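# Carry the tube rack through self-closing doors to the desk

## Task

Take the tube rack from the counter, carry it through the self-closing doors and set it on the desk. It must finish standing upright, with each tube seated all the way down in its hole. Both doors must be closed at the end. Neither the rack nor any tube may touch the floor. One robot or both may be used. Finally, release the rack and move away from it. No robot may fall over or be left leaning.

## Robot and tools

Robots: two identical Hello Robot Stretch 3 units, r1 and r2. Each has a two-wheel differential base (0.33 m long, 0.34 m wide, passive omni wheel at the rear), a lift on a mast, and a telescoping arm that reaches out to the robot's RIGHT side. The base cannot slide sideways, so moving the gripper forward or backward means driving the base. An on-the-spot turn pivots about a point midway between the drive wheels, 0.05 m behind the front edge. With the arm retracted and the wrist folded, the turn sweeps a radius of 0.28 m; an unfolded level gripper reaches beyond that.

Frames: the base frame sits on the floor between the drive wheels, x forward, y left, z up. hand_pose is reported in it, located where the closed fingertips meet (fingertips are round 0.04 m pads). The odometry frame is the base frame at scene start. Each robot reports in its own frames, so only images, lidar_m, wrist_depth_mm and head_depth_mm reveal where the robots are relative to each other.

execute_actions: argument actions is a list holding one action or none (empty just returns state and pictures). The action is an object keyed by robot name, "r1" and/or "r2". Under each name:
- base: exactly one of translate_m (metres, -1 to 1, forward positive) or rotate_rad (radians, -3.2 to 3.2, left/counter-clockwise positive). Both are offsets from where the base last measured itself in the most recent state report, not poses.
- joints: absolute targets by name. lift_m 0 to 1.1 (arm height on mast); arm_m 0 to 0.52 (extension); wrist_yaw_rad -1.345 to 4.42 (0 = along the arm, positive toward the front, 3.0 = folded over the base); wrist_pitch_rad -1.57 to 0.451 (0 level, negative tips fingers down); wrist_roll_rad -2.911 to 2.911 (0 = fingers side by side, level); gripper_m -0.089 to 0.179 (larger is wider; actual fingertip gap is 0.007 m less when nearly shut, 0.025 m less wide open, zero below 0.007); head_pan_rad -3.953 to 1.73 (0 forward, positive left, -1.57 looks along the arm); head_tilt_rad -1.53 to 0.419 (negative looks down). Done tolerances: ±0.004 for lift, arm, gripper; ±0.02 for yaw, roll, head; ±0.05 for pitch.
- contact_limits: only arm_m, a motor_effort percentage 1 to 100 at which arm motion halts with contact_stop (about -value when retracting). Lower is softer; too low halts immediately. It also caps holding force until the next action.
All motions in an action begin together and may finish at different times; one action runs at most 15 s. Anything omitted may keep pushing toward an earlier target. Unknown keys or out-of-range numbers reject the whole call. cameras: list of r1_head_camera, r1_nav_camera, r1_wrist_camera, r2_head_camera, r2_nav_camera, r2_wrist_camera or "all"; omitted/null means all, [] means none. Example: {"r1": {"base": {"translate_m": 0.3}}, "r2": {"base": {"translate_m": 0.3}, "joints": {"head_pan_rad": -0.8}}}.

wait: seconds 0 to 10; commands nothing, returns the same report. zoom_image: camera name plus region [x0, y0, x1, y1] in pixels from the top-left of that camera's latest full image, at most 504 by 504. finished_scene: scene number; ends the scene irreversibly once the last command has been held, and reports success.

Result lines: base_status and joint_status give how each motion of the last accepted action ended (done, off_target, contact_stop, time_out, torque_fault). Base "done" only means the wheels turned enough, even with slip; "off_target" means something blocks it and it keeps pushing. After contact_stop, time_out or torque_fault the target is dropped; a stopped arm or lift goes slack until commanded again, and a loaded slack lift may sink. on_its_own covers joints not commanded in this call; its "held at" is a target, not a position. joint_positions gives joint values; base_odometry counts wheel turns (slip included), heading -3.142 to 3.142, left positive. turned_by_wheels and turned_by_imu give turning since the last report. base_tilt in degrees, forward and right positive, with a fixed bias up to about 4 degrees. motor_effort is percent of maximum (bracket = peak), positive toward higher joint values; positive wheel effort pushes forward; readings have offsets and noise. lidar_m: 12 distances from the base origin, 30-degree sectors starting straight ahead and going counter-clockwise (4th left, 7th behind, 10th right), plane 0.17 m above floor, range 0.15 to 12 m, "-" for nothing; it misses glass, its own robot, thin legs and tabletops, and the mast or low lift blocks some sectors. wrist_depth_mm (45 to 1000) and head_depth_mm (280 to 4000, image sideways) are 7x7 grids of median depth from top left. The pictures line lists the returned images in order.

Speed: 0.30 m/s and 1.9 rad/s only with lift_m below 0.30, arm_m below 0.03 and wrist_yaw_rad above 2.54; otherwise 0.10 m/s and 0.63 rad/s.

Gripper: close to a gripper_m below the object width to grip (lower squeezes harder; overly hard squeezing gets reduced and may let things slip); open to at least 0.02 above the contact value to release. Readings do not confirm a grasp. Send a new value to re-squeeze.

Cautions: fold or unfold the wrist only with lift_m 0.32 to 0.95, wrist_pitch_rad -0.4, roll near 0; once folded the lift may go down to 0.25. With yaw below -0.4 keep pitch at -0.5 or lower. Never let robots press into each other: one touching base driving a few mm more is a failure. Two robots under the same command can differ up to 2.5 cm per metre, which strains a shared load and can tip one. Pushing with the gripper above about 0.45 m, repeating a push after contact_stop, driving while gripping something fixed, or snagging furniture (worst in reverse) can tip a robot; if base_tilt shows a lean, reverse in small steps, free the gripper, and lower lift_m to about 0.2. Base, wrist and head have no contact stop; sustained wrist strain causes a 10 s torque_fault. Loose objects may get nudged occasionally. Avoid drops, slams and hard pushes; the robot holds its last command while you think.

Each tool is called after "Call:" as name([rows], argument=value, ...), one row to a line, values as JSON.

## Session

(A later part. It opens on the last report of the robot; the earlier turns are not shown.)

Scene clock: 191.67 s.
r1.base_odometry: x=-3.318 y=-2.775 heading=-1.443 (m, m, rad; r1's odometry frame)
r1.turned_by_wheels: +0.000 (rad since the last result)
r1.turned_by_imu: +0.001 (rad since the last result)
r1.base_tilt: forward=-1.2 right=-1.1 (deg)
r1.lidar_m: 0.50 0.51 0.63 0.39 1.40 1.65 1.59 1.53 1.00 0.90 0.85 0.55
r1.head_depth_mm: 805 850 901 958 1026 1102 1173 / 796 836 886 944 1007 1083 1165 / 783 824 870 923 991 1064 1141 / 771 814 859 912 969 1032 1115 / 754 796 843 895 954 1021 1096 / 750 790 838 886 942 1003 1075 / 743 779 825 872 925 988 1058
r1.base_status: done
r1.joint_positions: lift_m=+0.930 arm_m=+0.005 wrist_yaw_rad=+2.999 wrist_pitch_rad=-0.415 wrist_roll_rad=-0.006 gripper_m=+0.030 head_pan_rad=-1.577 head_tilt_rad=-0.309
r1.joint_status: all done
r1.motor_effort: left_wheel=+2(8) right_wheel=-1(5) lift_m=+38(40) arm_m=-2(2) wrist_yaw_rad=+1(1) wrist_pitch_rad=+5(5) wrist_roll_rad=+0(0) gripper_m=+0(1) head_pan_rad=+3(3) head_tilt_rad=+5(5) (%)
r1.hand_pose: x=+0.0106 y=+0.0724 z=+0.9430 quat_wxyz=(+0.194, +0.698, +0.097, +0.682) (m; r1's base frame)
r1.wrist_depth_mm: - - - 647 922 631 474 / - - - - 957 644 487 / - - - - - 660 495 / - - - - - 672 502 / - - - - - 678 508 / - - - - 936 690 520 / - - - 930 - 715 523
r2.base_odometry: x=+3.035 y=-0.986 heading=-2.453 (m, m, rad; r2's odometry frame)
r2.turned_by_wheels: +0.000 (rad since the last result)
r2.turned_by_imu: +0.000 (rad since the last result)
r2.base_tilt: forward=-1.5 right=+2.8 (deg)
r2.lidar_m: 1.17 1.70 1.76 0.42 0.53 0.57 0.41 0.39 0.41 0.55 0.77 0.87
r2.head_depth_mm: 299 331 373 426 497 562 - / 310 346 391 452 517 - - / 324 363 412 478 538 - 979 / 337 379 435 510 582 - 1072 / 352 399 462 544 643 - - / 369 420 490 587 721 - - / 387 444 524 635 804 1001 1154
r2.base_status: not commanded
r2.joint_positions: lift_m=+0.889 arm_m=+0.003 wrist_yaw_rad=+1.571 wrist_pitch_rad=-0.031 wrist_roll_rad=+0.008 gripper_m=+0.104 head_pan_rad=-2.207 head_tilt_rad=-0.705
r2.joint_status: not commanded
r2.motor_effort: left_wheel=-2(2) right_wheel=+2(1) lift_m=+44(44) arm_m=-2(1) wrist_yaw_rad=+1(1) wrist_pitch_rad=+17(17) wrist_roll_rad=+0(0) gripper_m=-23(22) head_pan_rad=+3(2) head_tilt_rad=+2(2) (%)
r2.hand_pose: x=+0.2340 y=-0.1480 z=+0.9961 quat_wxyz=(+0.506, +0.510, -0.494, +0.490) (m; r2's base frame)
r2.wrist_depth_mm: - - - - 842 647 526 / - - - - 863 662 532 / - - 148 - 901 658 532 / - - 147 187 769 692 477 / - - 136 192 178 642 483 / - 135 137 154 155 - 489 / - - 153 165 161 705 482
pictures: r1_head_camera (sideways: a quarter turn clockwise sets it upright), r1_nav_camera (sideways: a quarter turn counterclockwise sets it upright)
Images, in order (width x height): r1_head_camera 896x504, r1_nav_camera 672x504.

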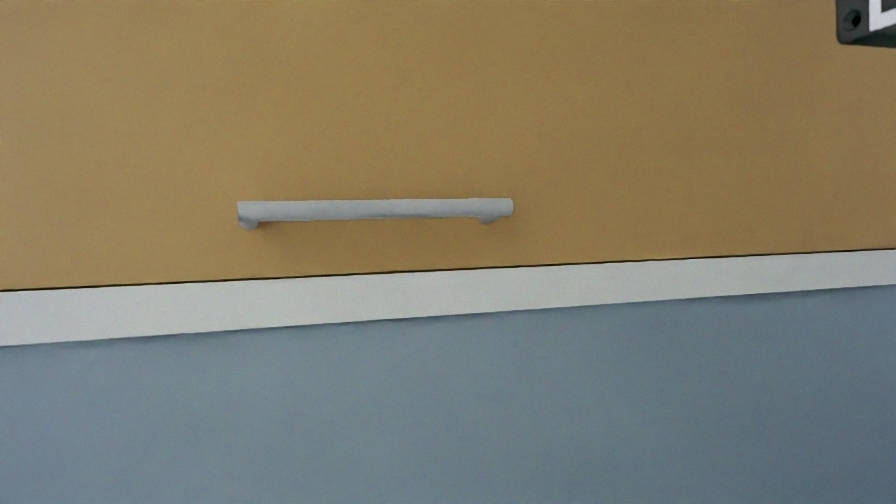

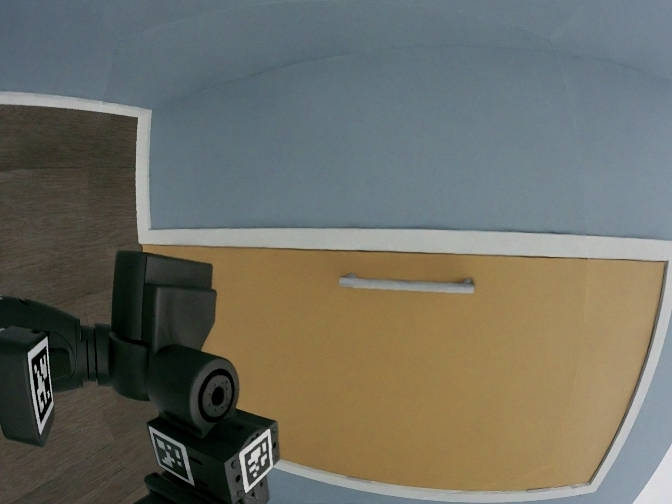

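Call:
execute_actions([
  {"r1":{"base":{"translate_m":-0.03},"joints":{"wrist_yaw_rad":0.21,"gripper_m":0.09,"arm_m":0.15}}},
], cameras=[])

Call:
execute_actions([
  {"r1":{"joints":{"wrist_pitch_rad":0,"arm_m":0.37,"lift_m":0.95}}},
], cameras=["r1_wrist_camera"])

Scene clock: 194.43 s.
r1.base_odometry: x=-3.321 y=-2.745 heading=-1.443 (m, m, rad; r1's odometry frame)
r1.turned_by_wheels: +0.000 (rad since the last result)
r1.turned_by_imu: -0.001 (rad since the last result)
r1.base_tilt: forward=-1.3 right=-1.0 (deg)
r1.lidar_m: 0.53 0.54 0.67 0.40 1.39 1.63 1.56 1.54 1.00 0.90 0.90 0.59
r1.head_depth_mm: 807 855 906 968 1016 - - / 798 839 893 947 997 - - / 787 829 880 933 987 - - / 777 818 856 896 973 1030 1122 / 762 799 843 898 953 1017 1099 / 753 794 838 888 946 1008 1082 / 746 784 827 876 930 991 1062
r1.base_status: done
r1.joint_positions: lift_m=+0.930 arm_m=+0.150 wrist_yaw_rad=+0.212 wrist_pitch_rad=-0.415 wrist_roll_rad=-0.006 gripper_m=+0.090 head_pan_rad=-1.577 head_tilt_rad=-0.309
r1.joint_status: all done
r1.motor_effort: left_wheel=+1(4) right_wheel=-1(4) lift_m=+39(38) arm_m=+4(5) wrist_yaw_rad=-1(1) wrist_pitch_rad=+5(5) wrist_roll_rad=+0(0) gripper_m=+0(78) head_pan_rad=+3(4) head_tilt_rad=+4(6) (%)
r1.hand_pose: x=+0.0258 y=-0.5145 z=+0.9430 quat_wxyz=(+0.706, +0.218, -0.670, -0.071) (m; r1's base frame)
r1.wrist_depth_mm: 505 496 477 464 455 456 441 / 553 535 522 503 494 484 478 / 598 589 565 541 540 524 516 / 642 644 627 596 587 575 558 / 681 724 680 661 637 622 604 / 688 798 767 747 721 682 669 / 710 921 888 847 810 765 749
r2.base_odometry: x=+3.035 y=-0.986 heading=-2.453 (m, m, rad; r2's odometry frame)
r2.turned_by_wheels: +0.000 (rad since the last result)
r2.turned_by_imu: +0.000 (rad since the last result)
r2.base_tilt: forward=-1.5 right=+2.7 (deg)
r2.lidar_m: 1.18 1.70 1.75 0.42 0.53 0.57 0.41 0.39 0.41 0.55 0.77 0.87
r2.head_depth_mm: 299 331 373 426 498 560 - / 310 346 391 451 517 - - / 323 362 413 478 537 - 980 / 337 380 435 511 582 - 1070 / 352 399 461 546 644 - - / 368 422 490 587 720 - - / 387 444 523 633 805 999 1157
r2.base_status: not commanded
r2.joint_positions: lift_m=+0.889 arm_m=+0.003 wrist_yaw_rad=+1.571 wrist_pitch_rad=-0.031 wrist_roll_rad=+0.008 gripper_m=+0.104 head_pan_rad=-2.207 head_tilt_rad=-0.705
r2.joint_status: not commanded
r2.motor_effort: left_wheel=-2(2) right_wheel=+2(2) lift_m=+44(44) arm_m=-1(0) wrist_yaw_rad=+0(0) wrist_pitch_rad=+17(17) wrist_roll_rad=+0(0) gripper_m=-23(22) head_pan_rad=+2(2) head_tilt_rad=+3(3) (%)
r2.hand_pose: x=+0.2340 y=-0.1480 z=+0.9961 quat_wxyz=(+0.506, +0.510, -0.494, +0.490) (m; r2's base frame)
r2.wrist_depth_mm: - - - - 839 644 529 / - - - - 857 652 532 / - - 148 - 888 673 534 / - - 148 186 772 656 474 / - - 136 192 179 651 496 / - 136 137 153 156 - 495 / - - 153 165 160 731 487
pictures: none
No camera images: the call's "cameras" was empty. Leave "cameras" out to get every camera's image.

Scene clock: 197.30 s.
r1.base_odometry: x=-3.321 y=-2.745 heading=-1.443 (m, m, rad; r1's odometry frame)
r1.turned_by_wheels: +0.000 (rad since the last result)
r1.turned_by_imu: -0.001 (rad since the last result)
r1.base_tilt: forward=-1.3 right=-1.1 (deg)
r1.lidar_m: 0.53 0.54 0.67 0.40 1.40 1.63 1.56 1.54 1.00 0.90 0.90 0.58
r1.head_depth_mm: 808 855 908 955 - 1112 1202 / 796 842 893 930 1024 1084 1169 / 786 831 879 912 1015 1065 1148 / 775 817 855 903 992 1046 1123 / 758 799 843 895 953 1015 1097 / 754 794 840 889 947 1009 1083 / 746 785 828 876 927 992 1062
r1.base_status: not commanded
r1.joint_positions: lift_m=+0.950 arm_m=+0.370 wrist_yaw_rad=+0.210 wrist_pitch_rad=-0.023 wrist_roll_rad=-0.006 gripper_m=+0.090 head_pan_rad=-1.577 head_tilt_rad=-0.309
r1.joint_status: all done
r1.motor_effort: left_wheel=+2(1) right_wheel=+0(1) lift_m=+38(39) arm_m=+4(3) wrist_yaw_rad=+0(1) wrist_pitch_rad=+8(9) wrist_roll_rad=+1(0) gripper_m=+0(1) head_pan_rad=+3(3) head_tilt_rad=+5(4) (%)
r1.hand_pose: x=+0.0319 y=-0.7647 z=+1.0584 quat_wxyz=(+0.706, +0.082, -0.700, +0.066) (m; r1's base frame)
r1.wrist_depth_mm: 307 301 292 284 282 277 273 / 314 307 300 293 286 284 279 / 322 317 308 301 291 292 286 / 328 325 315 311 302 299 293 / 340 334 313 317 279 306 298 / 351 343 320 324 248 314 306 / 361 354 332 334 331 321 315
r2.base_odometry: x=+3.035 y=-0.986 heading=-2.453 (m, m, rad; r2's odometry frame)
r2.turned_by_wheels: +0.000 (rad since the last result)
r2.turned_by_imu: +0.000 (rad since the last result)
r2.base_tilt: forward=-1.5 right=+2.7 (deg)
r2.lidar_m: 1.17 1.70 1.76 0.42 0.53 0.57 0.41 0.39 0.41 0.55 0.76 0.86
r2.head_depth_mm: 298 331 373 426 497 560 - / 310 347 391 451 517 - - / 323 362 413 480 536 - 977 / 337 380 435 509 583 - 1068 / 352 399 461 545 644 - - / 369 421 491 586 719 - - / 387 444 524 635 804 1000 1153
r2.base_status: not commanded
r2.joint_positions: lift_m=+0.889 arm_m=+0.003 wrist_yaw_rad=+1.571 wrist_pitch_rad=-0.031 wrist_roll_rad=+0.008 gripper_m=+0.104 head_pan_rad=-2.207 head_tilt_rad=-0.705
r2.joint_status: not commanded
r2.motor_effort: left_wheel=-1(2) right_wheel=+1(1) lift_m=+44(44) arm_m=-1(1) wrist_yaw_rad=+0(0) wrist_pitch_rad=+17(17) wrist_roll_rad=+0(0) gripper_m=-23(23) head_pan_rad=+2(2) head_tilt_rad=+2(2) (%)
r2.hand_pose: x=+0.2340 y=-0.1480 z=+0.9961 quat_wxyz=(+0.506, +0.510, -0.494, +0.490) (m; r2's base frame)
r2.wrist_depth_mm: - - - - 850 638 533 / - - - - 872 662 541 / - - 149 - 885 662 536 / - - 147 186 794 676 474 / - - 136 193 178 656 483 / - 136 137 154 157 - 497 / - - 153 165 161 698 482
pictures: r1_wrist_camera
Images, in order (width x height): r1_wrist_camera 644x364.

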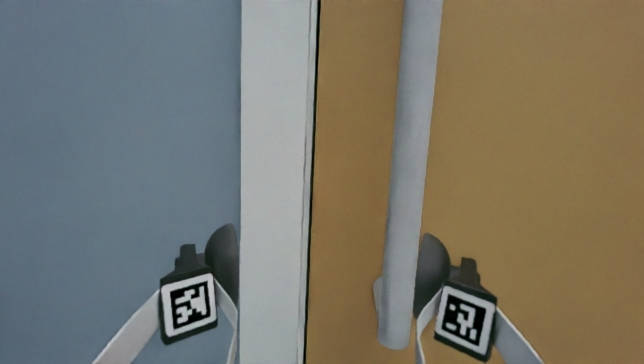

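Call:
execute_actions([
  {"r1":{"base":{"translate_m":-0.028},"joints":{"lift_m":0.96}}},
], cameras=[])

Call:
execute_actions([
  {"r1":{"joints":{"arm_m":0.512,"gripper_m":0.08},"contact_limits":{"arm_m":14}}},
], cameras=["r1_wrist_camera"])

Call:
execute_actions([
  {"r1":{"joints":{"gripper_m":-0.04}}},
], cameras=["r1_wrist_camera"])

Scene clock: 199.63 s.
r1.base_odometry: x=-3.325 y=-2.717 heading=-1.443 (m, m, rad; r1's odometry frame)
r1.turned_by_wheels: +0.000 (rad since the last result)
r1.turned_by_imu: -0.001 (rad since the last result)
r1.base_tilt: forward=-1.3 right=-1.0 (deg)
r1.lidar_m: 0.56 0.57 0.40 0.40 1.39 1.62 1.53 1.54 1.00 0.91 0.93 0.61
r1.head_depth_mm: 813 860 911 955 - 1112 1197 / 801 848 894 933 1033 1093 1177 / 792 835 886 - 1014 1069 1150 / 780 819 858 909 988 1051 1130 / 767 805 851 896 958 1026 1101 / 757 797 840 893 949 1013 1087 / 748 790 832 881 935 995 1066
r1.base_status: done
r1.joint_positions: lift_m=+0.960 arm_m=+0.370 wrist_yaw_rad=+0.210 wrist_pitch_rad=-0.023 wrist_roll_rad=-0.006 gripper_m=+0.090 head_pan_rad=-1.577 head_tilt_rad=-0.309
r1.joint_status: all done
r1.motor_effort: left_wheel=+2(2) right_wheel=+0(4) lift_m=+39(38) arm_m=+4(4) wrist_yaw_rad=+0(0) wrist_pitch_rad=+7(8) wrist_roll_rad=+1(1) gripper_m=+0(1) head_pan_rad=+3(3) head_tilt_rad=+4(4) (%)
r1.hand_pose: x=+0.0319 y=-0.7647 z=+1.0684 quat_wxyz=(+0.706, +0.082, -0.700, +0.066) (m; r1's base frame)
r1.wrist_depth_mm: 310 306 286 292 285 283 277 / 320 312 294 299 290 287 283 / 326 322 301 308 299 295 287 / 334 328 308 315 308 303 298 / 345 336 316 322 315 308 303 / 353 349 323 332 323 318 310 / 364 358 332 341 336 324 319
r2.base_odometry: x=+3.035 y=-0.986 heading=-2.453 (m, m, rad; r2's odometry frame)
r2.turned_by_wheels: +0.000 (rad since the last result)
r2.turned_by_imu: +0.000 (rad since the last result)
r2.base_tilt: forward=-1.5 right=+2.7 (deg)
r2.lidar_m: 1.17 1.70 1.75 0.43 0.54 0.57 0.41 0.39 0.41 0.55 0.77 0.87
r2.head_depth_mm: 299 331 373 426 497 560 - / 310 346 391 451 518 - - / 323 362 412 478 537 - 975 / 337 379 435 510 582 - 1063 / 352 399 461 545 645 - - / 369 421 490 587 720 - - / 387 444 523 634 806 1005 1159
r2.base_status: not commanded
r2.joint_positions: lift_m=+0.889 arm_m=+0.003 wrist_yaw_rad=+1.571 wrist_pitch_rad=-0.031 wrist_roll_rad=+0.008 gripper_m=+0.104 head_pan_rad=-2.207 head_tilt_rad=-0.705
r2.joint_status: not commanded
r2.motor_effort: left_wheel=-1(2) right_wheel=+1(1) lift_m=+43(44) arm_m=-1(1) wrist_yaw_rad=+1(0) wrist_pitch_rad=+17(17) wrist_roll_rad=+0(0) gripper_m=-22(23) head_pan_rad=+3(2) head_tilt_rad=+2(3) (%)
r2.hand_pose: x=+0.2340 y=-0.1480 z=+0.9961 quat_wxyz=(+0.506, +0.510, -0.494, +0.490) (m; r2's base frame)
r2.wrist_depth_mm: - - - - 854 644 526 / - - - - 866 662 527 / - - 148 - 889 673 544 / - - 148 187 806 697 478 / - - 136 192 178 647 483 / - 136 136 154 155 - 490 / - - 153 165 160 705 485
pictures: none
No camera images: the call's "cameras" was empty. Leave "cameras" out to get every camera's image.

Scene clock: 201.93 s.
r1.base_odometry: x=-3.325 y=-2.717 heading=-1.443 (m, m, rad; r1's odometry frame)
r1.turned_by_wheels: +0.000 (rad since the last result)
r1.turned_by_imu: -0.001 (rad since the last result)
r1.base_tilt: forward=-1.3 right=-1.1 (deg)
r1.lidar_m: 0.56 0.57 0.40 0.40 1.39 1.63 1.53 1.54 1.00 0.91 0.92 0.62
r1.head_depth_mm: 812 859 909 956 1054 1118 1199 / 801 844 894 971 1022 1093 1178 / 791 834 878 - 998 1070 1148 / 779 819 860 915 984 1051 1129 / 768 805 851 898 957 1025 1100 / 754 795 839 895 952 1014 1088 / 748 787 832 879 934 995 1067
r1.base_status: not commanded
r1.joint_positions: lift_m=+0.960 arm_m=+0.512 wrist_yaw_rad=+0.210 wrist_pitch_rad=-0.023 wrist_roll_rad=-0.006 gripper_m=+0.080 head_pan_rad=-1.577 head_tilt_rad=-0.309
r1.joint_status: all done
r1.motor_effort: left_wheel=+2(2) right_wheel=-1(1) lift_m=+38(39) arm_m=+4(5) wrist_yaw_rad=+0(0) wrist_pitch_rad=+8(8) wrist_roll_rad=+0(0) gripper_m=+1(50) head_pan_rad=+3(3) head_tilt_rad=+6(5) (%)
r1.contact_limits: arm_m 14 (drawing in: default 28, maximum 45; extending or still: default 38, maximum 63)
r1.hand_pose: x=+0.0319 y=-0.9067 z=+1.0684 quat_wxyz=(+0.706, +0.082, -0.700, +0.066) (m; r1's base frame)
r1.wrist_depth_mm: 159 156 166 94 158 156 153 / 163 160 170 96 162 159 156 / 168 165 174 98 166 163 160 / 185 169 178 101 171 168 164 / 189 174 182 104 175 171 168 / 195 178 187 107 181 176 172 / 201 184 194 110 186 179 176
r2.base_odometry: x=+3.035 y=-0.986 heading=-2.453 (m, m, rad; r2's odometry frame)
r2.turned_by_wheels: +0.000 (rad since the last result)
r2.turned_by_imu: +0.000 (rad since the last result)
r2.base_tilt: forward=-1.4 right=+2.7 (deg)
r2.lidar_m: 1.17 1.70 1.75 0.43 0.54 0.57 0.41 0.39 0.41 0.55 0.76 0.86
r2.head_depth_mm: 299 331 373 426 498 561 - / 311 346 391 452 517 - - / 323 362 413 479 538 - 980 / 337 380 436 510 583 - 1061 / 352 400 461 545 644 - - / 369 421 490 587 719 - - / 388 445 521 635 805 1005 1153
r2.base_status: not commanded
r2.joint_positions: lift_m=+0.889 arm_m=+0.003 wrist_yaw_rad=+1.571 wrist_pitch_rad=-0.031 wrist_roll_rad=+0.008 gripper_m=+0.104 head_pan_rad=-2.207 head_tilt_rad=-0.705
r2.joint_status: not commanded
r2.motor_effort: left_wheel=-2(2) right_wheel=+1(1) lift_m=+44(44) arm_m=-1(1) wrist_yaw_rad=+1(0) wrist_pitch_rad=+17(17) wrist_roll_rad=+0(0) gripper_m=-23(23) head_pan_rad=+2(2) head_tilt_rad=+2(2) (%)
r2.hand_pose: x=+0.2340 y=-0.1480 z=+0.9961 quat_wxyz=(+0.506, +0.510, -0.494, +0.490) (m; r2's base frame)
r2.wrist_depth_mm: - - - - 847 652 527 / - - - - 869 655 536 / - - 148 - 916 664 530 / - - 148 187 780 669 474 / - - 136 193 178 631 482 / - 135 137 155 155 - 494 / - - 153 166 161 716 480
pictures: r1_wrist_camera
Images, in order (width x height): r1_wrist_camera 644x364.

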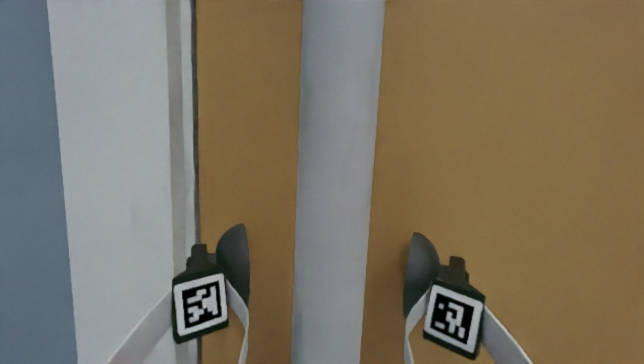

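Scene clock: 203.63 s.
r1.base_odometry: x=-3.325 y=-2.717 heading=-1.443 (m, m, rad; r1's odometry frame)
r1.turned_by_wheels: +0.000 (rad since the last result)
r1.turned_by_imu: +0.000 (rad since the last result)
r1.base_tilt: forward=-1.3 right=-1.0 (deg)
r1.lidar_m: 0.56 0.57 0.40 0.40 1.40 1.62 1.54 1.55 1.01 0.91 0.93 0.61
r1.head_depth_mm: 811 858 909 954 1051 1116 1200 / 800 845 897 968 1018 1092 1178 / 789 832 880 - 1000 1070 1151 / 780 820 859 917 985 1053 1130 / 768 808 851 895 957 1029 1099 / 753 797 839 892 950 1013 1085 / 750 788 831 878 935 999 1068
r1.base_status: not commanded
r1.joint_positions: lift_m=+0.960 arm_m=+0.512 wrist_yaw_rad=+0.208 wrist_pitch_rad=-0.023 wrist_roll_rad=-0.006 gripper_m=-0.039 head_pan_rad=-1.577 head_tilt_rad=-0.309
r1.joint_status: all done
r1.motor_effort: left_wheel=+1(0) right_wheel=+0(3) lift_m=+38(38) arm_m=+4(4) wrist_yaw_rad=+2(8) wrist_pitch_rad=+8(8) wrist_roll_rad=+0(0) gripper_m=-28(100) head_pan_rad=+4(3) head_tilt_rad=+5(5) (%)
r1.hand_pose: x=+0.0314 y=-0.9068 z=+1.0684 quat_wxyz=(+0.706, +0.082, -0.700, +0.066) (m; r1's base frame)
r1.wrist_depth_mm: 159 156 166 93 158 156 153 / 163 160 169 96 162 160 157 / 167 164 174 99 167 164 160 / 184 169 178 101 171 167 164 / 190 173 183 104 175 172 168 / 195 178 189 106 178 176 173 / 201 182 195 109 187 182 177
r2.base_odometry: x=+3.035 y=-0.986 heading=-2.453 (m, m, rad; r2's odometry frame)
r2.turned_by_wheels: +0.000 (rad since the last result)
r2.turned_by_imu: +0.000 (rad since the last result)
r2.base_tilt: forward=-1.5 right=+2.6 (deg)
r2.lidar_m: 1.17 1.70 1.76 0.43 0.54 0.57 0.41 0.39 0.41 0.55 0.77 0.87
r2.head_depth_mm: 299 331 373 426 498 561 - / 311 346 391 451 519 - - / 323 362 411 477 536 - 978 / 338 380 435 511 580 - 1066 / 352 398 460 545 643 - - / 369 421 491 585 720 - - / 387 445 523 635 807 1002 1160
r2.base_status: not commanded
r2.joint_positions: lift_m=+0.889 arm_m=+0.003 wrist_yaw_rad=+1.571 wrist_pitch_rad=-0.031 wrist_roll_rad=+0.008 gripper_m=+0.104 head_pan_rad=-2.207 head_tilt_rad=-0.705
r2.joint_status: not commanded
r2.motor_effort: left_wheel=-2(2) right_wheel=+1(1) lift_m=+44(44) arm_m=-1(1) wrist_yaw_rad=+0(1) wrist_pitch_rad=+17(17) wrist_roll_rad=+0(0) gripper_m=-23(23) head_pan_rad=+2(2) head_tilt_rad=+2(2) (%)
r2.hand_pose: x=+0.2340 y=-0.1480 z=+0.9961 quat_wxyz=(+0.506, +0.510, -0.494, +0.490) (m; r2's base frame)
r2.wrist_depth_mm: - - - - 837 637 527 / - - - - 849 667 525 / - - 149 - 917 667 546 / - - 148 186 787 672 477 / - - 136 191 178 630 491 / - 137 137 155 156 - 487 / - - 152 164 160 714 483
pictures: r1_wrist_camera
Images, in order (width x height): r1_wrist_camera 644x364.

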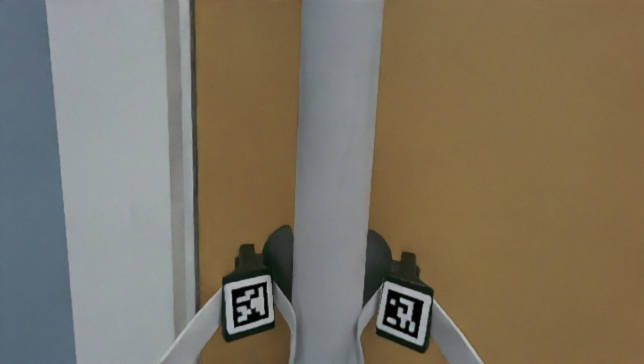

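Call:
execute_actions([
  {"r1":{"base":{"translate_m":-0.065},"joints":{"arm_m":0.405,"wrist_yaw_rad":0.33},"contact_limits":{"arm_m":30}}},
], cameras=[])

Call:
execute_actions([
  {"r1":{"base":{"translate_m":-0.08},"joints":{"arm_m":0.32,"wrist_yaw_rad":0.47},"contact_limits":{"arm_m":30}}},
], cameras=["r1_wrist_camera"])

Scene clock: 207.17 s.
r1.base_odometry: x=-3.333 y=-2.653 heading=-1.443 (m, m, rad; r1's odometry frame)
r1.turned_by_wheels: +0.000 (rad since the last result)
r1.turned_by_imu: -0.007 (rad since the last result)
r1.base_tilt: forward=-1.2 right=-1.1 (deg)
r1.lidar_m: 0.63 0.63 0.42 0.55 1.38 1.61 1.47 1.48 0.95 0.82 0.94 0.68
r1.head_depth_mm: 763 809 857 905 - 1058 1141 / 741 785 829 - 947 1013 1091 / 722 761 804 - 923 976 1051 / 702 738 778 757 887 942 1012 / 683 716 750 795 858 929 1015 / 735 787 837 895 952 1021 1099 / 754 795 842 887 940 1004 1074
r1.base_status: done
r1.joint_positions: lift_m=+0.960 arm_m=+0.405 wrist_yaw_rad=+0.374 wrist_pitch_rad=-0.023 wrist_roll_rad=-0.007 gripper_m=-0.030 head_pan_rad=-1.577 head_tilt_rad=-0.309
r1.joint_status: wrist_yaw_rad off_target (ended at +0.374, target +0.330); the others done
r1.on_its_own: wrist_yaw_rad is held at +0.376, not at your +0.330, by its stall guard, which is not easing now; gripper_m is held at -0.031, not at your -0.040, by its stall guard, which is not easing now
r1.motor_effort: left_wheel=+4(19) right_wheel=-3(23) lift_m=+39(38) arm_m=-4(14) wrist_yaw_rad=+3(33) wrist_pitch_rad=+7(10) wrist_roll_rad=+1(1) gripper_m=-20(27) head_pan_rad=+3(3) head_tilt_rad=+4(5) (%)
r1.contact_limits: arm_m 30 (drawing in: default 28, maximum 45; extending or still: default 38, maximum 63)
r1.hand_pose: x=+0.0719 y=-0.7884 z=+1.0685 quat_wxyz=(+0.699, +0.139, -0.691, +0.124) (m; r1's base frame)
r1.wrist_depth_mm: 340 318 179 105 169 165 161 / 350 326 184 108 174 169 165 / 358 337 188 111 177 172 168 / 368 343 194 114 182 177 172 / 383 353 198 117 186 182 176 / 394 363 341 119 190 185 181 / 408 378 211 127 197 191 185
r2.base_odometry: x=+3.035 y=-0.986 heading=-2.453 (m, m, rad; r2's odometry frame)
r2.turned_by_wheels: +0.000 (rad since the last result)
r2.turned_by_imu: +0.000 (rad since the last result)
r2.base_tilt: forward=-1.5 right=+2.7 (deg)
r2.lidar_m: 1.17 1.70 1.75 0.46 1.39 0.57 0.41 0.39 0.41 0.55 0.77 0.87
r2.head_depth_mm: 299 332 373 427 498 561 - / 310 346 391 452 517 - - / 323 361 412 478 537 - 980 / 337 379 435 510 583 - 1065 / 352 399 461 546 645 - - / 369 420 490 587 718 - - / 387 444 523 634 809 1002 1159
r2.base_status: not commanded
r2.joint_positions: lift_m=+0.889 arm_m=+0.003 wrist_yaw_rad=+1.571 wrist_pitch_rad=-0.031 wrist_roll_rad=+0.008 gripper_m=+0.104 head_pan_rad=-2.207 head_tilt_rad=-0.705
r2.joint_status: not commanded
r2.motor_effort: left_wheel=-2(2) right_wheel=+1(1) lift_m=+43(44) arm_m=-1(1) wrist_yaw_rad=-1(1) wrist_pitch_rad=+17(17) wrist_roll_rad=+0(0) gripper_m=-23(24) head_pan_rad=+2(2) head_tilt_rad=+3(2) (%)
r2.hand_pose: x=+0.2340 y=-0.1480 z=+0.9961 quat_wxyz=(+0.506, +0.510, -0.494, +0.490) (m; r2's base frame)
r2.wrist_depth_mm: - - - - 844 634 526 / - - - - 867 661 535 / - - 149 - 885 679 534 / - - 147 187 793 672 481 / - - 136 191 177 642 489 / - 135 137 154 156 - 491 / - - 153 165 161 717 490
pictures: none
No camera images: the call's "cameras" was empty. Leave "cameras" out to get every camera's image.

Scene clock: 209.00 s.
r1.base_odometry: x=-3.343 y=-2.574 heading=-1.442 (m, m, rad; r1's odometry frame)
r1.turned_by_wheels: +0.001 (rad since the last result)
r1.turned_by_imu: +0.001 (rad since the last result)
r1.base_tilt: forward=-1.2 right=-1.0 (deg)
r1.lidar_m: 0.70 0.71 0.46 1.28 1.37 1.52 1.39 1.40 0.90 0.71 0.71 0.77
r1.head_depth_mm: 727 770 820 866 942 1020 1103 / 693 735 779 815 908 955 1032 / 663 699 738 773 - 898 967 / 635 669 705 737 805 848 907 / 611 639 667 687 753 804 855 / 588 614 646 689 744 998 1095 / 737 786 845 895 951 1017 1088
r1.base_status: done
r1.joint_positions: lift_m=+0.960 arm_m=+0.320 wrist_yaw_rad=+0.516 wrist_pitch_rad=-0.023 wrist_roll_rad=-0.007 gripper_m=-0.030 head_pan_rad=-1.577 head_tilt_rad=-0.309
r1.joint_status: wrist_yaw_rad off_target (ended at +0.516, target +0.470); the others done
r1.on_its_own: gripper_m is held at -0.031, not at your -0.040, by its stall guard, which is not easing now; wrist_yaw_rad is at rest, and its effort (-35) is outside its rest range (-12 to +12)
r1.motor_effort: left_wheel=+11(13) right_wheel=-17(18) lift_m=+39(38) arm_m=-4(10) wrist_yaw_rad=-35(37) wrist_pitch_rad=+8(8) wrist_roll_rad=+1(1) gripper_m=-21(22) head_pan_rad=+3(3) head_tilt_rad=+4(4) (%)
r1.contact_limits: arm_m 30 (drawing in: default 28, maximum 45; extending or still: default 38, maximum 63)
r1.hand_pose: x=+0.1048 y=-0.6876 z=+1.0683 quat_wxyz=(+0.688, +0.188, -0.679, +0.173) (m; r1's base frame)
r1.wrist_depth_mm: 568 491 180 106 169 164 160 / 577 508 185 109 173 167 163 / 592 526 189 112 177 172 166 / 620 543 195 116 181 176 170 / 633 556 200 118 186 180 174 / 639 570 521 120 189 184 178 / 661 601 212 125 195 190 183
r2.base_odometry: x=+3.035 y=-0.986 heading=-2.453 (m, m, rad; r2's odometry frame)
r2.turned_by_wheels: +0.000 (rad since the last result)
r2.turned_by_imu: +0.000 (rad since the last result)
r2.base_tilt: forward=-1.5 right=+2.7 (deg)
r2.lidar_m: 1.17 1.70 1.76 0.50 1.26 0.57 0.41 0.39 0.41 0.55 0.77 0.87
r2.head_depth_mm: 298 331 373 426 499 562 - / 310 345 391 450 517 - - / 323 362 412 478 537 - 974 / 337 378 435 511 580 - 1069 / 352 398 460 544 640 - - / 369 420 490 587 721 - - / 387 444 523 635 806 1003 1157
r2.base_status: not commanded
r2.joint_positions: lift_m=+0.889 arm_m=+0.003 wrist_yaw_rad=+1.571 wrist_pitch_rad=-0.031 wrist_roll_rad=+0.008 gripper_m=+0.104 head_pan_rad=-2.207 head_tilt_rad=-0.705
r2.joint_status: not commanded
r2.motor_effort: left_wheel=-3(2) right_wheel=+1(1) lift_m=+44(44) arm_m=+0(1) wrist_yaw_rad=+1(0) wrist_pitch_rad=+17(17) wrist_roll_rad=+0(0) gripper_m=-23(22) head_pan_rad=+3(2) head_tilt_rad=+3(2) (%)
r2.hand_pose: x=+0.2340 y=-0.1480 z=+0.9961 quat_wxyz=(+0.506, +0.510, -0.494, +0.490) (m; r2's base frame)
r2.wrist_depth_mm: - - - - 853 642 523 / - - - - 865 657 532 / - - 149 - 888 674 539 / - - 147 186 785 679 470 / - - 136 191 179 649 477 / - 136 137 154 155 - 484 / - - 153 166 161 726 482
pictures: r1_wrist_camera
Images, in order (width x height): r1_wrist_camera 644x364.

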